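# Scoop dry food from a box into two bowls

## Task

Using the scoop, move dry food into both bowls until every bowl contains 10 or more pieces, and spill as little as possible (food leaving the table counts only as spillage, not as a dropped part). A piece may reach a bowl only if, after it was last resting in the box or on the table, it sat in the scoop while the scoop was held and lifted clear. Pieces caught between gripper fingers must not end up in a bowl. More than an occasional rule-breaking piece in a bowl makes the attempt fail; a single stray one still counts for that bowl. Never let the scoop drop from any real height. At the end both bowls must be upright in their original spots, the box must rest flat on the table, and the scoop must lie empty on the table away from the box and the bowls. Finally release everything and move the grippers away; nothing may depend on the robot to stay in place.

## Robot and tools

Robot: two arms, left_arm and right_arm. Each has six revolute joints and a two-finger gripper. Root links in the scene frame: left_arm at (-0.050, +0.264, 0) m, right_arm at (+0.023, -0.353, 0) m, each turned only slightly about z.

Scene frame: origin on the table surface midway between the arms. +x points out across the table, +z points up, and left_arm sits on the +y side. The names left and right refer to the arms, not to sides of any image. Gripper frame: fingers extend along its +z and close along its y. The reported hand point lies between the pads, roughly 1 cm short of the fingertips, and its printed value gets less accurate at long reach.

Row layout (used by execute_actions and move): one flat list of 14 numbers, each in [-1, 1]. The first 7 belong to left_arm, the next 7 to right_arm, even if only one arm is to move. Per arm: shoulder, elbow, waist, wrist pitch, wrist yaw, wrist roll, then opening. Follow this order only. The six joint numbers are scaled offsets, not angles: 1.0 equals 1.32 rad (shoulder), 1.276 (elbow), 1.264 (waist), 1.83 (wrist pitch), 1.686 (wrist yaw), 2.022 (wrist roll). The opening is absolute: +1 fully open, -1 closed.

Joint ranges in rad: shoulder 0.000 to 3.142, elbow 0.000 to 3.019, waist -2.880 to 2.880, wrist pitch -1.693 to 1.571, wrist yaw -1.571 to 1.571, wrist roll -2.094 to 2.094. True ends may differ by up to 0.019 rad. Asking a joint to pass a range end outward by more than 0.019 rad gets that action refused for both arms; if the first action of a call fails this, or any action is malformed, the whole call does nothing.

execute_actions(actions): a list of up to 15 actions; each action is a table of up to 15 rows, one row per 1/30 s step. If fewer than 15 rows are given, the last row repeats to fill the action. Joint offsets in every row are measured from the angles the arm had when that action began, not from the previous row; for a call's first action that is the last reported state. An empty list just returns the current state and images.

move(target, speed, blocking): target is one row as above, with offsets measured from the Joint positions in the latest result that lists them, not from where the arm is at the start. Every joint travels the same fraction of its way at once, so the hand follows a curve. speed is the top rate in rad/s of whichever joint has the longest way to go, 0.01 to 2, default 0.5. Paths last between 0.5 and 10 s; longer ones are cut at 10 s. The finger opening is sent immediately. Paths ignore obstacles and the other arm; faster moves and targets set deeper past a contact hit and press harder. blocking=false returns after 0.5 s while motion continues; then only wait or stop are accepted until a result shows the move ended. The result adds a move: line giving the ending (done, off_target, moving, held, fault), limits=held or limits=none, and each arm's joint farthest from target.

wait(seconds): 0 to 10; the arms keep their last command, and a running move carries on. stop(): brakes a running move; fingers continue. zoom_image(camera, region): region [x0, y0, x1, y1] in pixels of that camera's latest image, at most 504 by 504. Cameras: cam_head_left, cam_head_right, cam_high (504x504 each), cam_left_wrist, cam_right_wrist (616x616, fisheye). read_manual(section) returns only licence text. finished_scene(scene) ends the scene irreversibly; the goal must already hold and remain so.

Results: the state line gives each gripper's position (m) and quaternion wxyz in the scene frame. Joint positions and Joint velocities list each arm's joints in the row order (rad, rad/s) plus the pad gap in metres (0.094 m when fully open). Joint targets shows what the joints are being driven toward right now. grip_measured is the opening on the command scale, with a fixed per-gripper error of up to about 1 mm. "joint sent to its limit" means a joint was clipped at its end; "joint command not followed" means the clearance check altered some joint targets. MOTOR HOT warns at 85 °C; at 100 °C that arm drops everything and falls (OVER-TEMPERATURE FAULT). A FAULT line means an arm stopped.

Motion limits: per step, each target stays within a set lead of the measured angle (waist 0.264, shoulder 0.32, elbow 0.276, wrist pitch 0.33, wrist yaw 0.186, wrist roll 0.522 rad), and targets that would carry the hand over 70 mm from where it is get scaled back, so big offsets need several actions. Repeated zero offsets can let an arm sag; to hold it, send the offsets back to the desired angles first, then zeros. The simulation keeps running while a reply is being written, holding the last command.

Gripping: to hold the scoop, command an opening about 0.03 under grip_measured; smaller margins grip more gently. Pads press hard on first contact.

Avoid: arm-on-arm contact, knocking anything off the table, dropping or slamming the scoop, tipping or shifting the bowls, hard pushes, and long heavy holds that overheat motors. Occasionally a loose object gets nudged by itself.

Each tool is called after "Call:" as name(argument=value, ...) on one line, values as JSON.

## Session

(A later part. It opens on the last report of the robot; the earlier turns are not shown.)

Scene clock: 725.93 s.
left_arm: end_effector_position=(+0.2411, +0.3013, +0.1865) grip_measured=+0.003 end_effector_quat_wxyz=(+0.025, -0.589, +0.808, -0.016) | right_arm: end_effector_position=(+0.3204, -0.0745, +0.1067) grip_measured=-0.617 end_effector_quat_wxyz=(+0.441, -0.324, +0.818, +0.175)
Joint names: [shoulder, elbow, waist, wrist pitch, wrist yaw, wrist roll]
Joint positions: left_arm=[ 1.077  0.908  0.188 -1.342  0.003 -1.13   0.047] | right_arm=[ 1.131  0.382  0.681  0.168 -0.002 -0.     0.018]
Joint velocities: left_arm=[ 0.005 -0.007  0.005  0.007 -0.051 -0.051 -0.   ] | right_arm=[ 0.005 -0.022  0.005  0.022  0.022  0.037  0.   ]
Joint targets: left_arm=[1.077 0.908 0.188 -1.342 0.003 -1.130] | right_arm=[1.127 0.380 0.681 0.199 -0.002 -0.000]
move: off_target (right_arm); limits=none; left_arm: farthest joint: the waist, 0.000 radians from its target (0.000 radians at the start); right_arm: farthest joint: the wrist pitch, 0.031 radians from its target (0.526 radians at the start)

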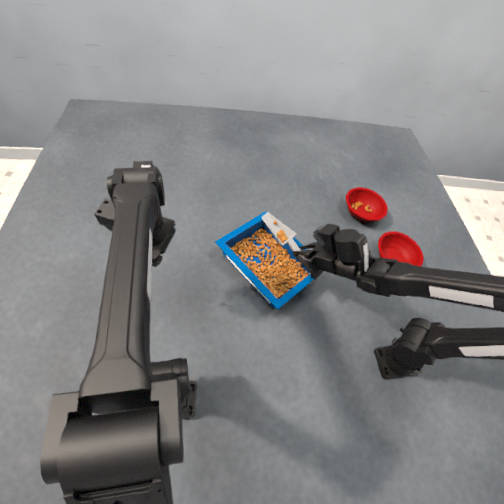

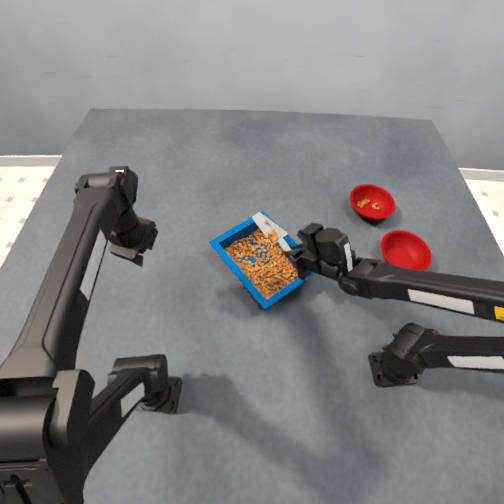

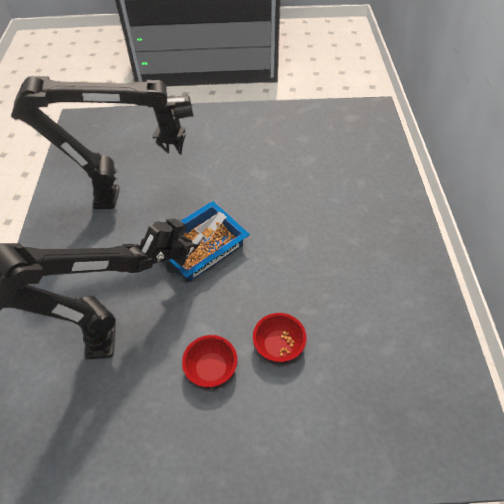

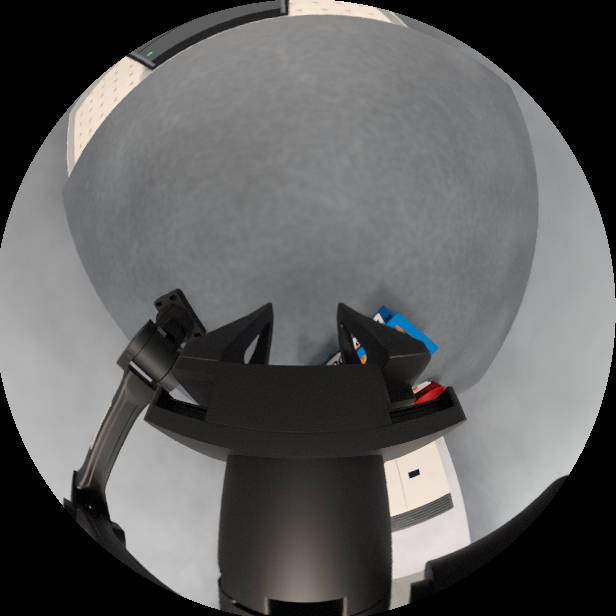

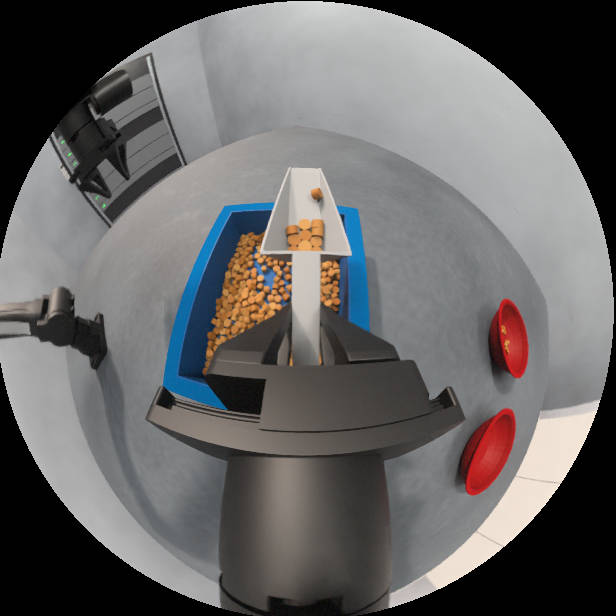

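Call:
zoom_image(camera="cam_right_wrist", region=[255, 160, 360, 265])

Call:
zoom_image(camera="cam_high", region=[165, 190, 265, 290])

Region (255, 160, 360, 265) of cam_right_wrist's 616x616 image, scaled by 4.800, with more detail than that image has.

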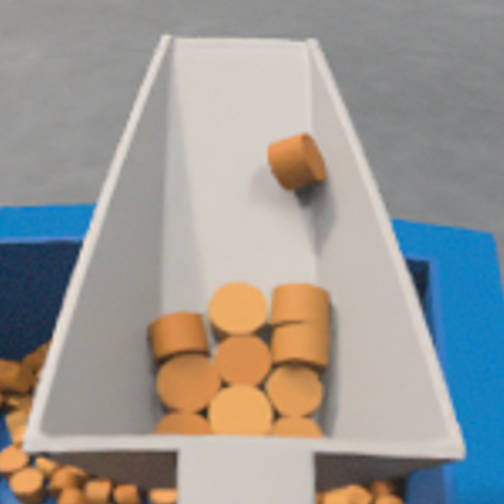

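Region (165, 190, 265, 290) of cam_high's 504x504 image, scaled by 5.040, with more detail than that image has.

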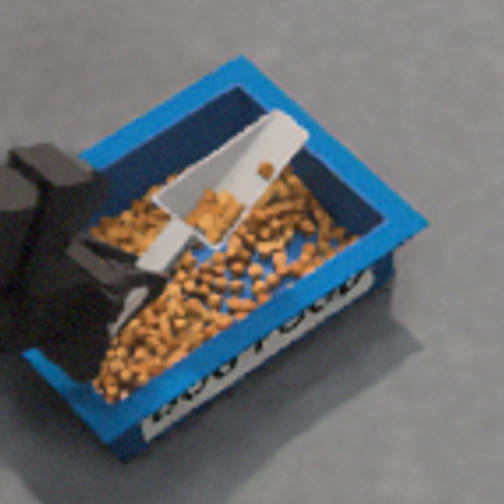

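Call:
move(target=[0,0,0,0,0,0,0.0, -0.708,-0.118,-0.840,-0.572,0,0,-0.65], speed=0.6)

Scene clock: 740.90 s.
left_arm: end_effector_position=(+0.2411, +0.3013, +0.1865) grip_measured=+0.003 end_effector_quat_wxyz=(+0.025, -0.589, +0.808, -0.016) | right_arm: end_effector_position=(+0.2253, -0.4153, +0.1029) grip_measured=-0.617 end_effector_quat_wxyz=(+0.358, +0.139, +0.922, -0.053)
Joint names: [shoulder, elbow, waist, wrist pitch, wrist yaw, wrist roll]
Joint positions: left_arm=[ 1.077  0.908  0.188 -1.342  0.003 -1.13   0.047] | right_arm=[ 0.2    0.232 -0.371 -0.862 -0.003 -0.     0.018]
Joint velocities: left_arm=[-0.005 -0.007 -0.005  0.017 -0.081 -0.066  0.001] | right_arm=[-0.024  0.012  0.005  0.012 -0.007 -0.081  0.   ]
Joint targets: left_arm=[1.077 0.908 0.188 -1.342 0.003 -1.130] | right_arm=[0.197 0.231 -0.380 -0.879 -0.002 -0.000]
move: done; limits=none; left_arm: farthest joint: the waist, 0.000 radians from its target (0.000 radians at the start); right_arm: farthest joint: the wrist pitch, 0.017 radians from its target (1.047 radians at the start)

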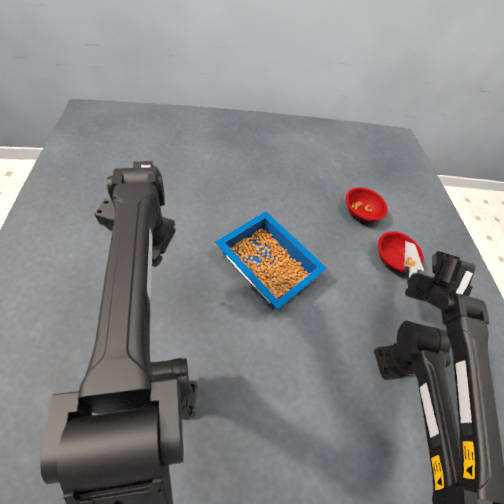

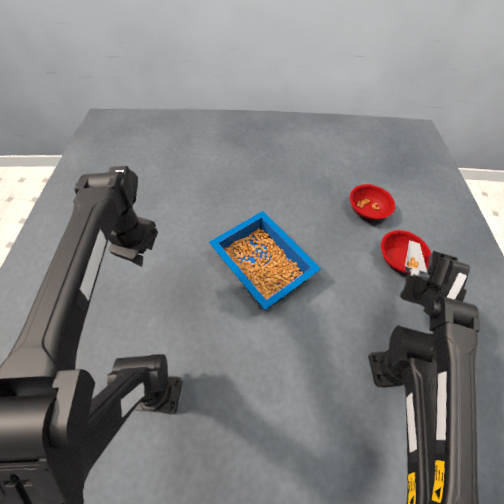

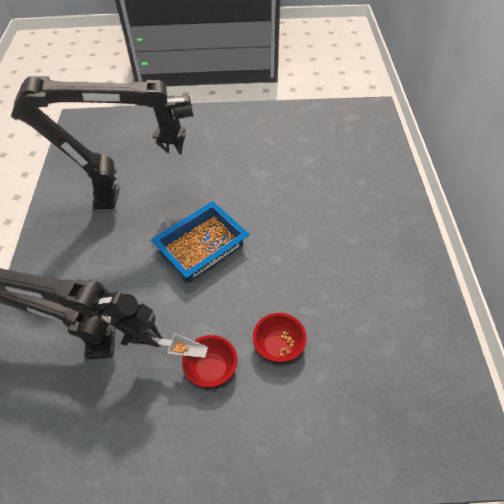

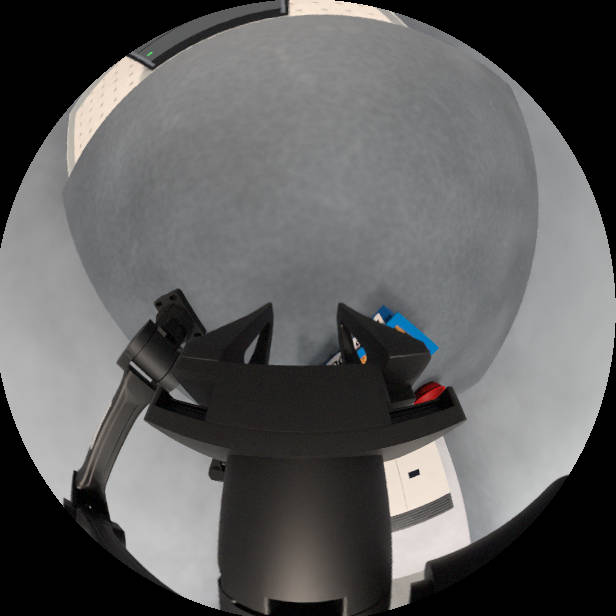

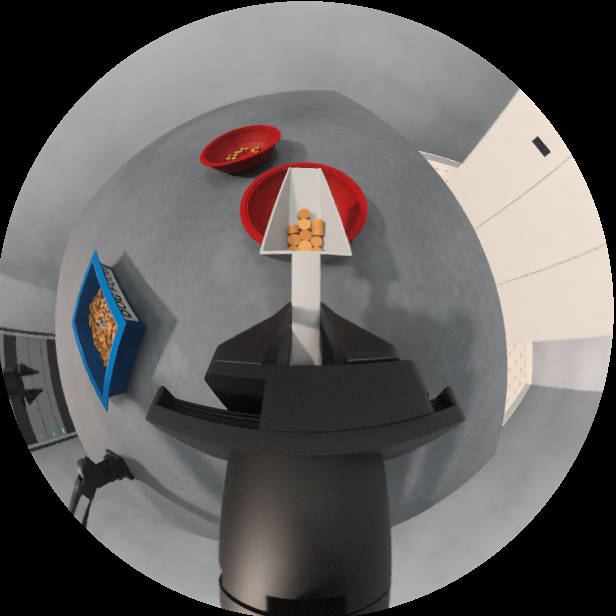

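Call:
zoom_image(camera="cam_right_wrist", region=[235, 150, 375, 265])

Call:
zoom_image(camera="cam_high", region=[140, 300, 260, 400])

Region (235, 150, 375, 265) of cam_right_wrist's 616x616 image, scaled by 3.600, with more detail than that image has; it fills the top 414 rows of this view, and the rest is white.

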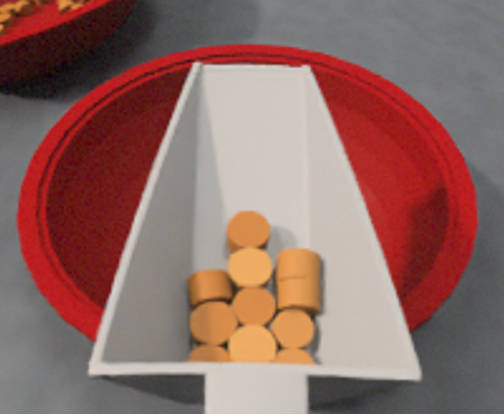

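Region (140, 300, 260, 400) of cam_high's 504x504 image, scaled by 4.200, with more detail than that image has.

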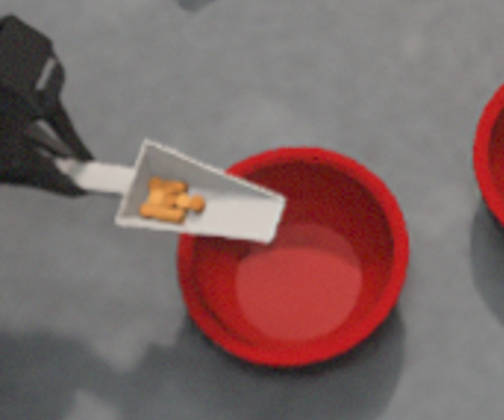

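Call:
move(target=[0,0,0,0,0,0,0.0, 0.727,0.536,0,-0.339,0,0,-0.65], speed=0.42)

Scene clock: 754.97 s.
left_arm: end_effector_position=(+0.2411, +0.3013, +0.1865) grip_measured=+0.003 end_effector_quat_wxyz=(+0.025, -0.589, +0.808, -0.016) | right_arm: end_effector_position=(+0.2661, -0.4280, +0.1554) grip_measured=-0.617 end_effector_quat_wxyz=(-0.089, +0.149, +0.985, +0.015)
Joint names: [shoulder, elbow, waist, wrist pitch, wrist yaw, wrist roll]
Joint positions: left_arm=[ 1.077  0.908  0.188 -1.342  0.003 -1.13   0.047] | right_arm=[ 1.158  0.873 -0.371 -1.466 -0.003 -0.     0.018]
Joint velocities: left_arm=[ 0.005 -0.002 -0.005  0.012  0.066  0.037 -0.001] | right_arm=[-0.015  0.002  0.005  0.007  0.007 -0.037 -0.   ]
Joint targets: left_arm=[1.077 0.908 0.188 -1.342 0.003 -1.130] | right_arm=[1.160 0.915 -0.371 -1.482 -0.003 -0.000]
move: off_target (right_arm); limits=none; left_arm: farthest joint: the waist, 0.000 radians from its target (0.000 radians at the start); right_arm: farthest joint: the elbow, 0.043 radians from its target (0.684 radians at the start)

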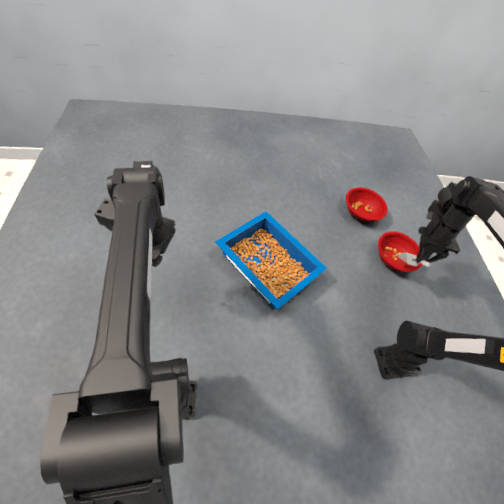

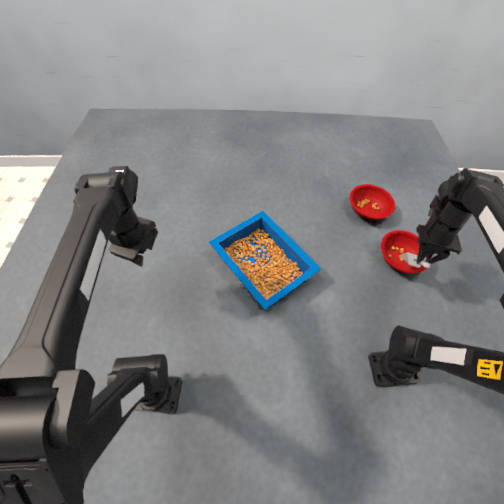

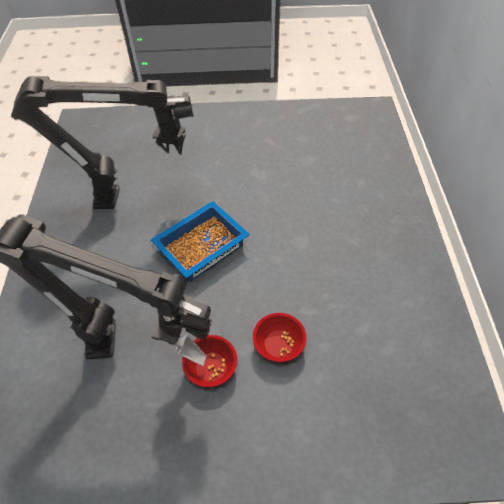

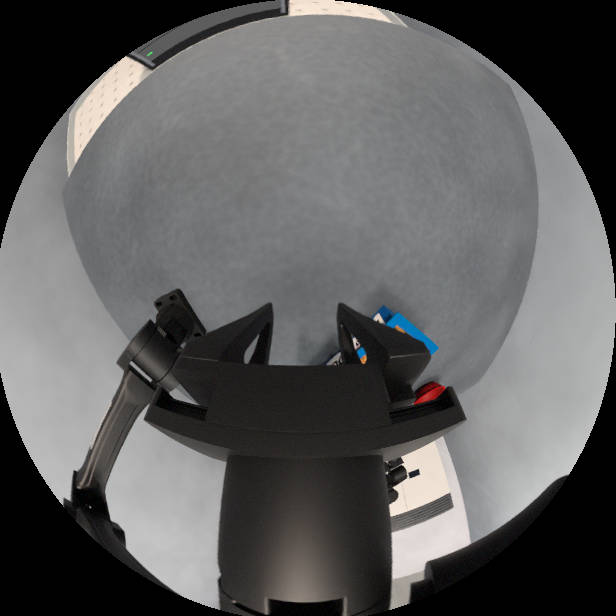

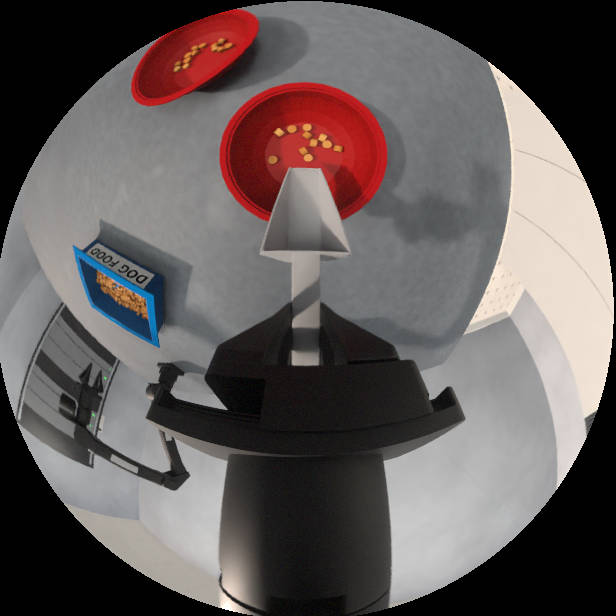

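Call:
zoom_image(camera="cam_right_wrist", region=[245, 95, 365, 255])

Call:
zoom_image(camera="cam_high", region=[170, 325, 250, 400])

Region (245, 95, 365, 255) of cam_right_wrist's 616x616 image, scaled by 3.150, with more detail than that image has; it fills the left 378 columns of this view, and the rest is white.

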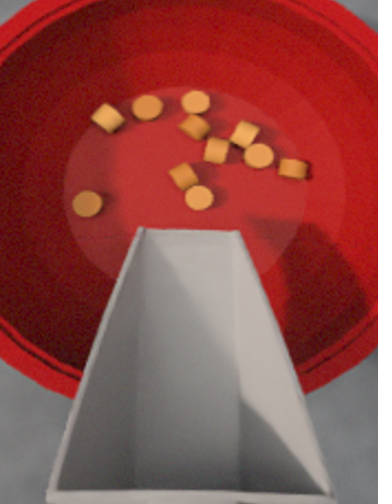

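Region (170, 325, 250, 400) of cam_high's 504x504 image, scaled by 6.300, with more detail than that image has; it fills the top 472 rows of this view, and the rest is white.

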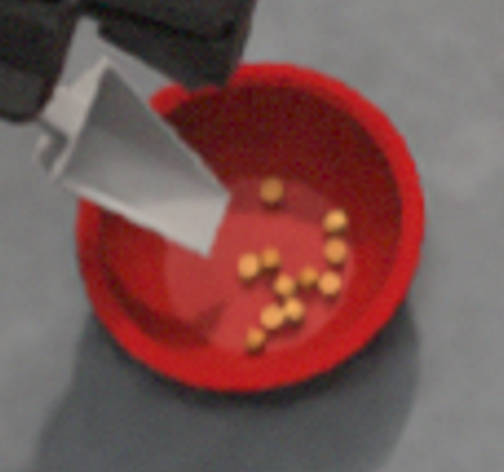

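Call:
move(target=[0,0,0,0,0,0,0.0, -0.196,-0.099,0,0.154,0,0,-0.65], speed=0.7)

Scene clock: 780.83 s.
left_arm: end_effector_position=(+0.2411, +0.3013, +0.1865) grip_measured=+0.003 end_effector_quat_wxyz=(+0.025, -0.589, +0.808, -0.016) | right_arm: end_effector_position=(+0.2802, -0.4323, +0.1742) grip_measured=-0.617 end_effector_quat_wxyz=(+0.110, +0.148, +0.983, -0.015)
Joint names: [shoulder, elbow, waist, wrist pitch, wrist yaw, wrist roll]
Joint positions: left_arm=[ 1.077  0.908  0.188 -1.342  0.003 -1.13   0.047] | right_arm=[ 0.892  0.75  -0.371 -1.206 -0.003 -0.     0.018]
Joint velocities: left_arm=[ 0.015 -0.022  0.005 -0.002  0.007 -0.022 -0.001] | right_arm=[-0.005 -0.007  0.015 -0.002 -0.007 -0.037  0.   ]
Joint targets: left_arm=[1.077 0.908 0.188 -1.342 0.003 -1.130] | right_arm=[0.900 0.747 -0.371 -1.184 -0.003 -0.000]
move: off_target (right_arm); limits=none; left_arm: farthest joint: the waist, 0.000 radians from its target (0.000 radians at the start); right_arm: farthest joint: the wrist pitch, 0.022 radians from its target (0.282 radians at the start)

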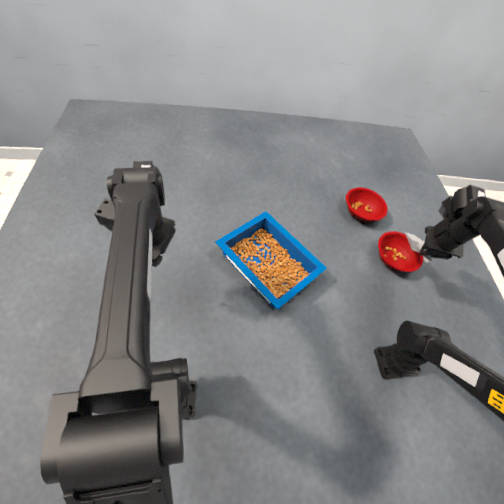

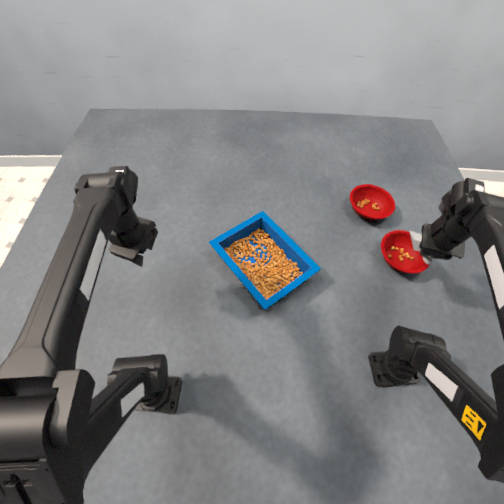

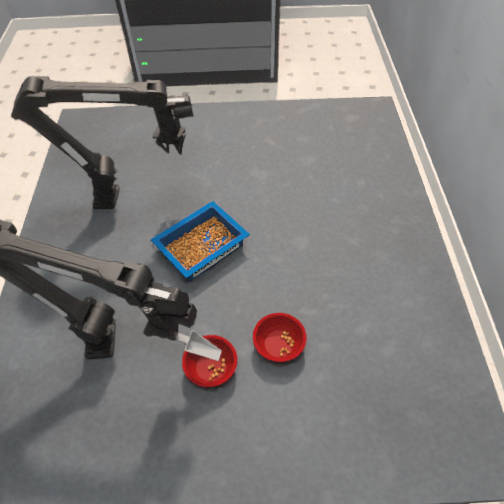

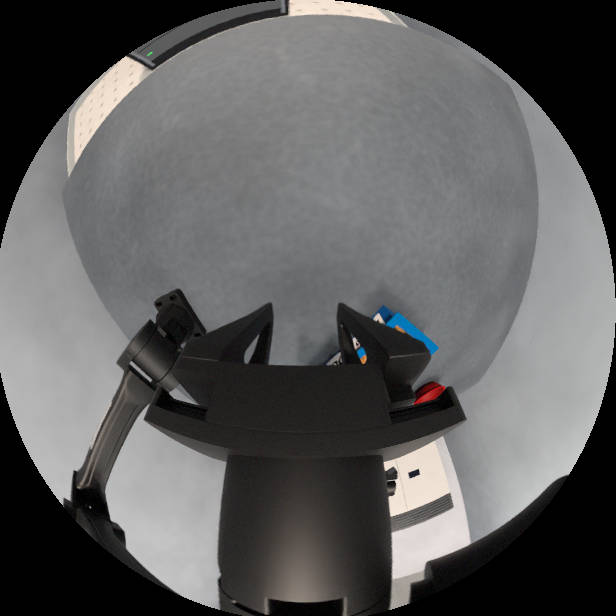

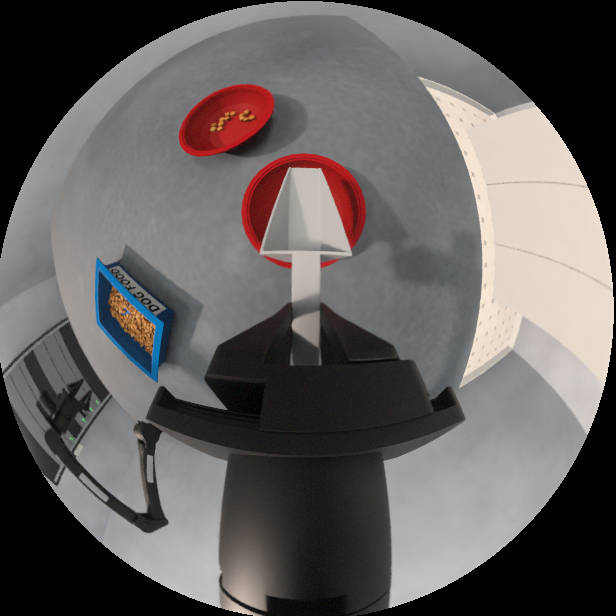

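Call:
move(target=[0,0,0,0,0,0,0.0, -0.014,-0.3315,0.414,0.415,0,0,-0.65], speed=0.9)

Scene clock: 784.60 s.
left_arm: end_effector_position=(+0.2411, +0.3013, +0.1865) grip_measured=+0.003 end_effector_quat_wxyz=(+0.025, -0.589, +0.808, -0.016) | right_arm: end_effector_position=(+0.3007, -0.2928, +0.0531) grip_measured=-0.617 end_effector_quat_wxyz=(+0.265, -0.103, +0.958, +0.029)
Joint names: [shoulder, elbow, waist, wrist pitch, wrist yaw, wrist roll]
Joint positions: left_arm=[ 1.077  0.908  0.188 -1.342  0.003 -1.13   0.047] | right_arm=[ 0.882  0.324  0.142 -0.473 -0.003 -0.     0.018]
Joint velocities: left_arm=[ 0.005 -0.002 -0.005 -0.007  0.037 -0.022 -0.   ] | right_arm=[-0.015  0.012 -0.015  0.007  0.022  0.022 -0.   ]
Joint targets: left_arm=[1.077 0.908 0.188 -1.342 0.003 -1.130] | right_arm=[0.873 0.327 0.152 -0.446 -0.003 -0.000]
move: off_target (right_arm); limits=none; left_arm: farthest joint: the waist, 0.000 radians from its target (0.000 radians at the start); right_arm: farthest joint: the wrist pitch, 0.026 radians from its target (0.760 radians at the start)

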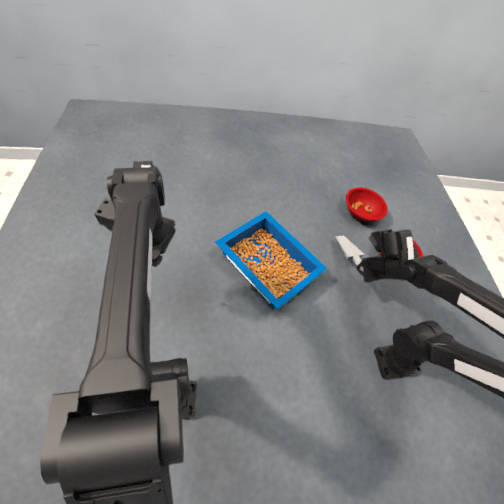

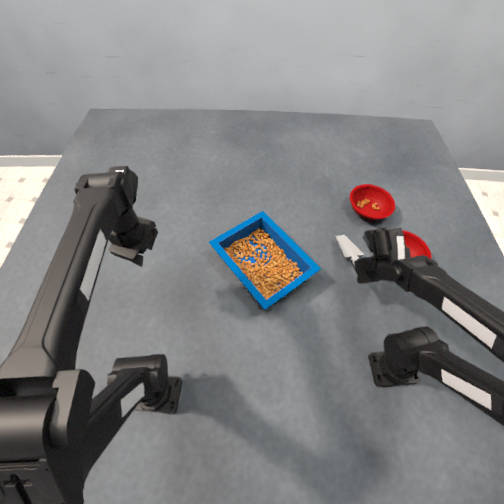

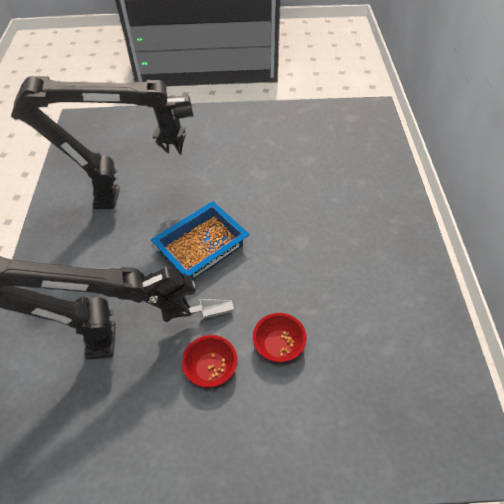

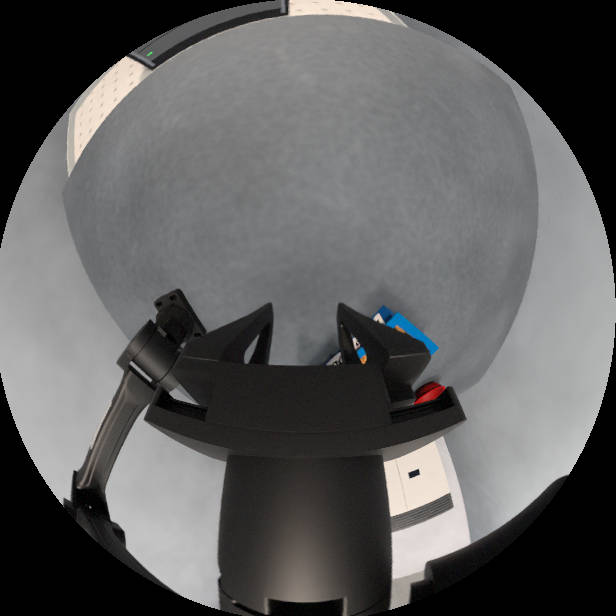

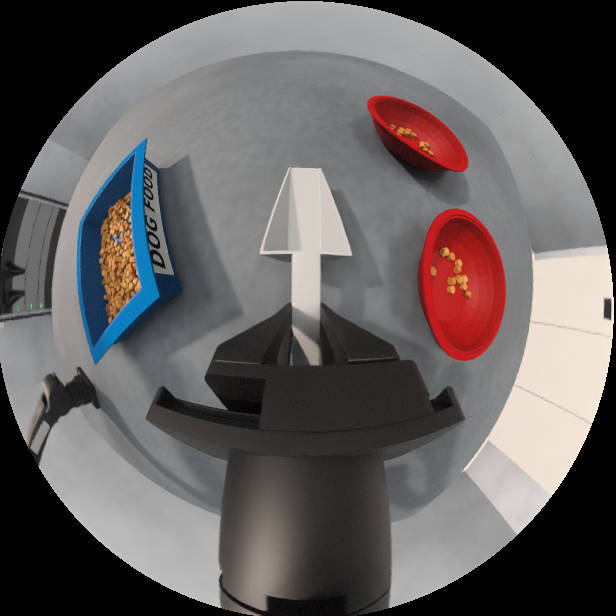

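Call:
move(target=[0,0,0,0,0,0,0.0, 0.085,-0.038,0,0.107,0,0,-0.65], speed=0.25)

Scene clock: 791.30 s.
left_arm: end_effector_position=(+0.2411, +0.3013, +0.1865) grip_measured=+0.003 end_effector_quat_wxyz=(+0.025, -0.589, +0.808, -0.016) | right_arm: end_effector_position=(+0.3066, -0.2915, +0.0265) grip_measured=-0.617 end_effector_quat_wxyz=(+0.273, -0.102, +0.956, +0.030)
Joint names: [shoulder, elbow, waist, wrist pitch, wrist yaw, wrist roll]
Joint positions: left_arm=[ 1.077  0.908  0.188 -1.342  0.003 -1.13   0.047] | right_arm=[ 0.989  0.279  0.142 -0.303 -0.003 -0.     0.018]
Joint velocities: left_arm=[-0.005 -0.012 -0.015  0.007 -0.066 -0.051  0.001] | right_arm=[ 0.005 -0.002 -0.005 -0.012 -0.095 -0.022 -0.001]
Joint targets: left_arm=[1.077 0.908 0.188 -1.342 0.003 -1.130] | right_arm=[0.994 0.276 0.142 -0.277 -0.003 -0.000]
move: off_target (right_arm); limits=none; left_arm: farthest joint: the waist, 0.000 radians from its target (0.000 radians at the start); right_arm: farthest joint: the wrist pitch, 0.026 radians from its target (0.195 radians at the start)

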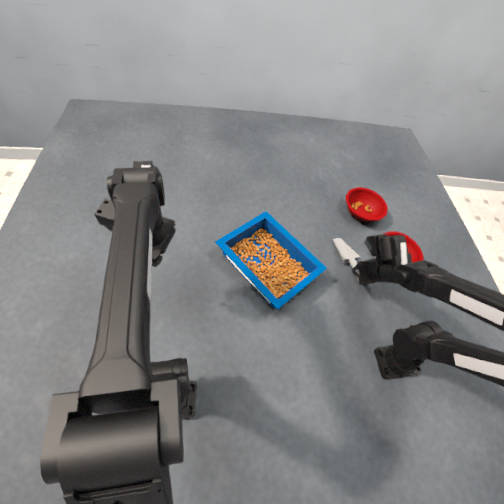

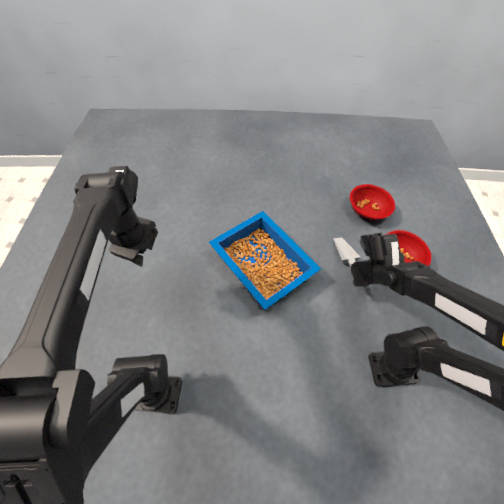

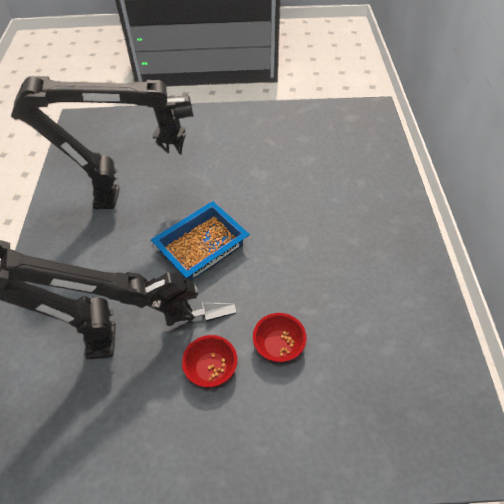

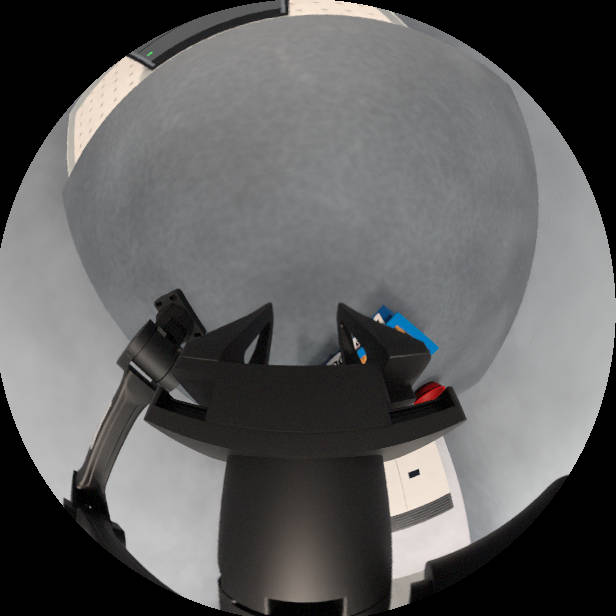

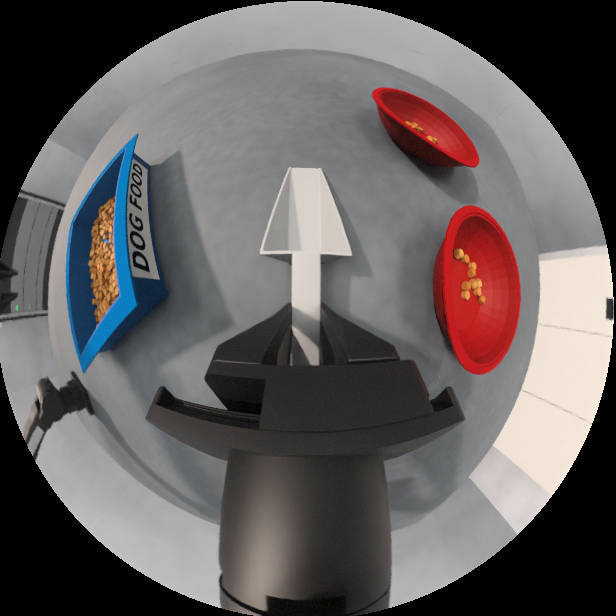

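Call:
execute_actions(actions=[[[0,0,0,0,0,0,0.0, 0,0,0,0,0,0,0.2]]])

Call:
move(target=[0,0,0,0,0,0,0.0, -0.333,0.24,0,-0.385,0,0,0.2], speed=0.8)

Scene clock: 800.13 s.
left_arm: end_effector_position=(+0.2411, +0.3013, +0.1865) grip_measured=+0.003 end_effector_quat_wxyz=(+0.025, -0.589, +0.808, -0.016) | right_arm: end_effector_position=(+0.3066, -0.2915, +0.0265) grip_measured=+0.198 end_effector_quat_wxyz=(+0.273, -0.102, +0.956, +0.030)
Joint names: [shoulder, elbow, waist, wrist pitch, wrist yaw, wrist roll]
Joint positions: left_arm=[ 1.077  0.908  0.188 -1.342  0.003 -1.13   0.047] | right_arm=[ 0.989  0.279  0.142 -0.303 -0.003 -0.     0.056]
Joint velocities: left_arm=[-0.015 -0.007 -0.005 -0.017  0.022 -0.007  0.   ] | right_arm=[-0.005 -0.012 -0.005  0.012  0.022  0.051  0.001]
Joint targets: left_arm=[1.077 0.908 0.188 -1.342 0.003 -1.130] | right_arm=[0.989 0.279 0.142 -0.303 -0.003 -0.000]

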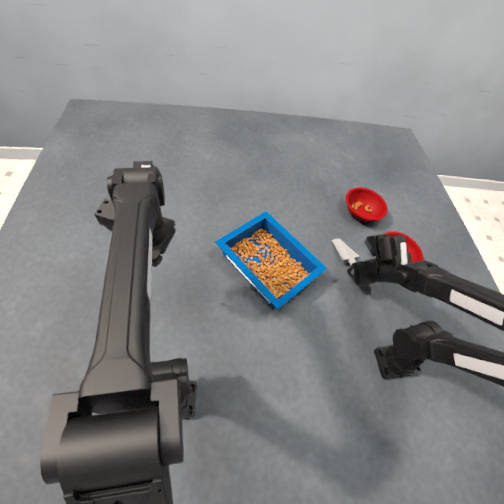

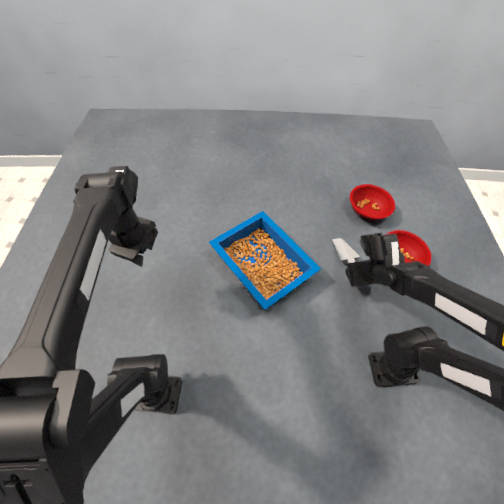

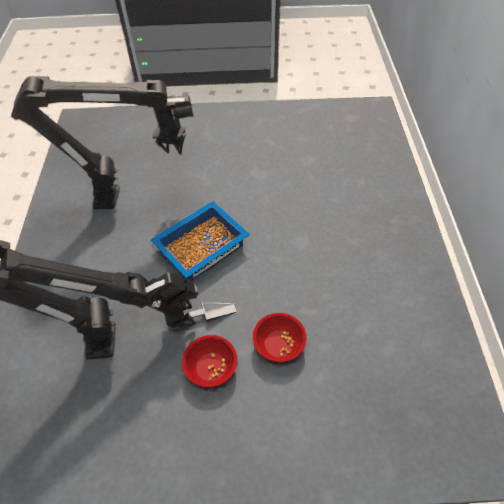

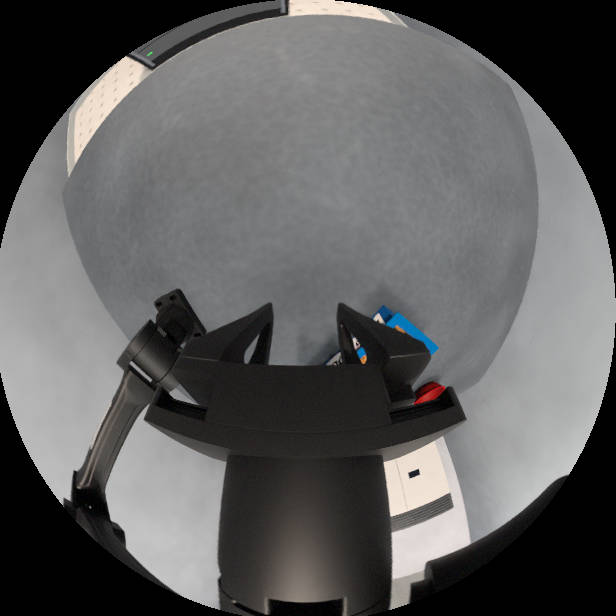

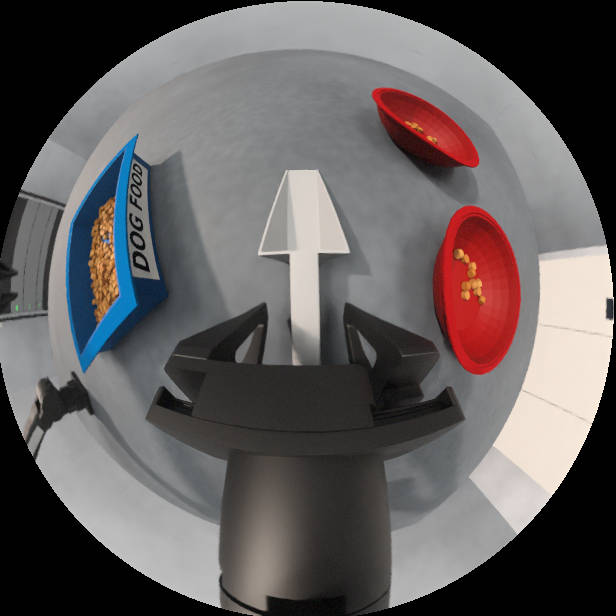

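Scene clock: 801.57 s.
left_arm: end_effector_position=(+0.2411, +0.3013, +0.1865) grip_measured=+0.003 end_effector_quat_wxyz=(+0.025, -0.589, +0.808, -0.016) | right_arm: end_effector_position=(+0.2682, -0.2998, +0.1810) grip_measured=+0.198 end_effector_quat_wxyz=(+0.287, -0.102, +0.952, +0.032)
Joint names: [shoulder, elbow, waist, wrist pitch, wrist yaw, wrist roll]
Joint positions: left_arm=[ 1.077  0.908  0.188 -1.342  0.003 -1.13   0.047] | right_arm=[ 0.544  0.547  0.142 -0.987 -0.003 -0.     0.056]
Joint velocities: left_arm=[ 0.005  0.017 -0.015  0.002 -0.022  0.037 -0.001] | right_arm=[ 0.005 -0.012 -0.005 -0.002 -0.007  0.022  0.001]
Joint targets: left_arm=[1.077 0.908 0.188 -1.342 0.003 -1.130] | right_arm=[0.549 0.585 0.142 -1.007 -0.003 -0.000]
move: off_target (right_arm); limits=none; left_arm: farthest joint: the waist, 0.000 radians from its target (0.000 radians at the start); right_arm: farthest joint: the elbow, 0.038 radians from its target (0.306 radians at the start)

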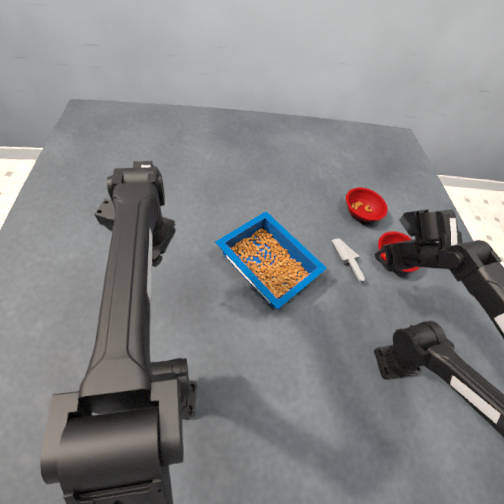

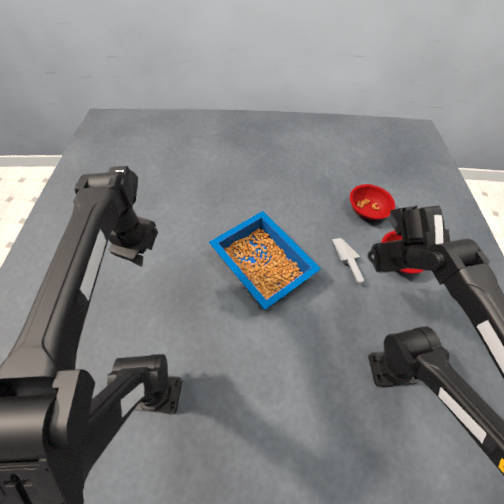

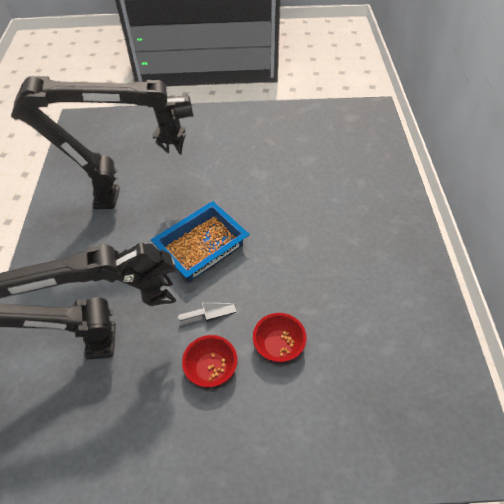

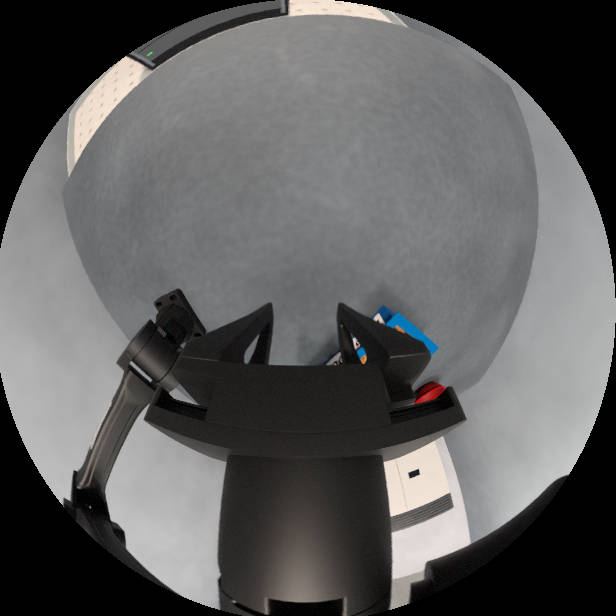

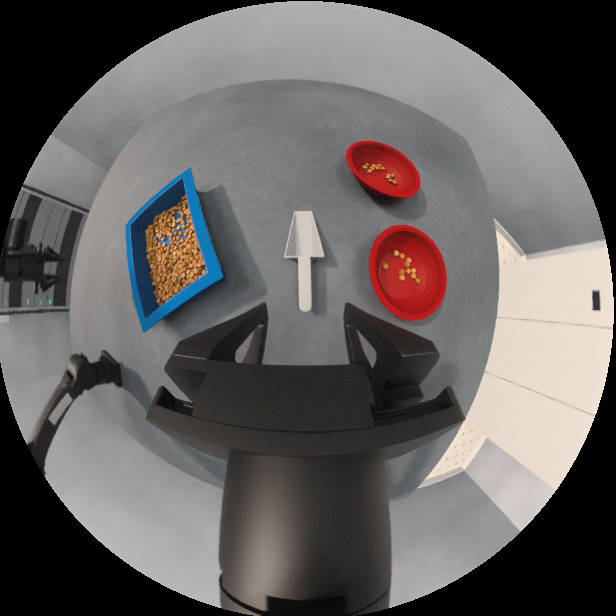

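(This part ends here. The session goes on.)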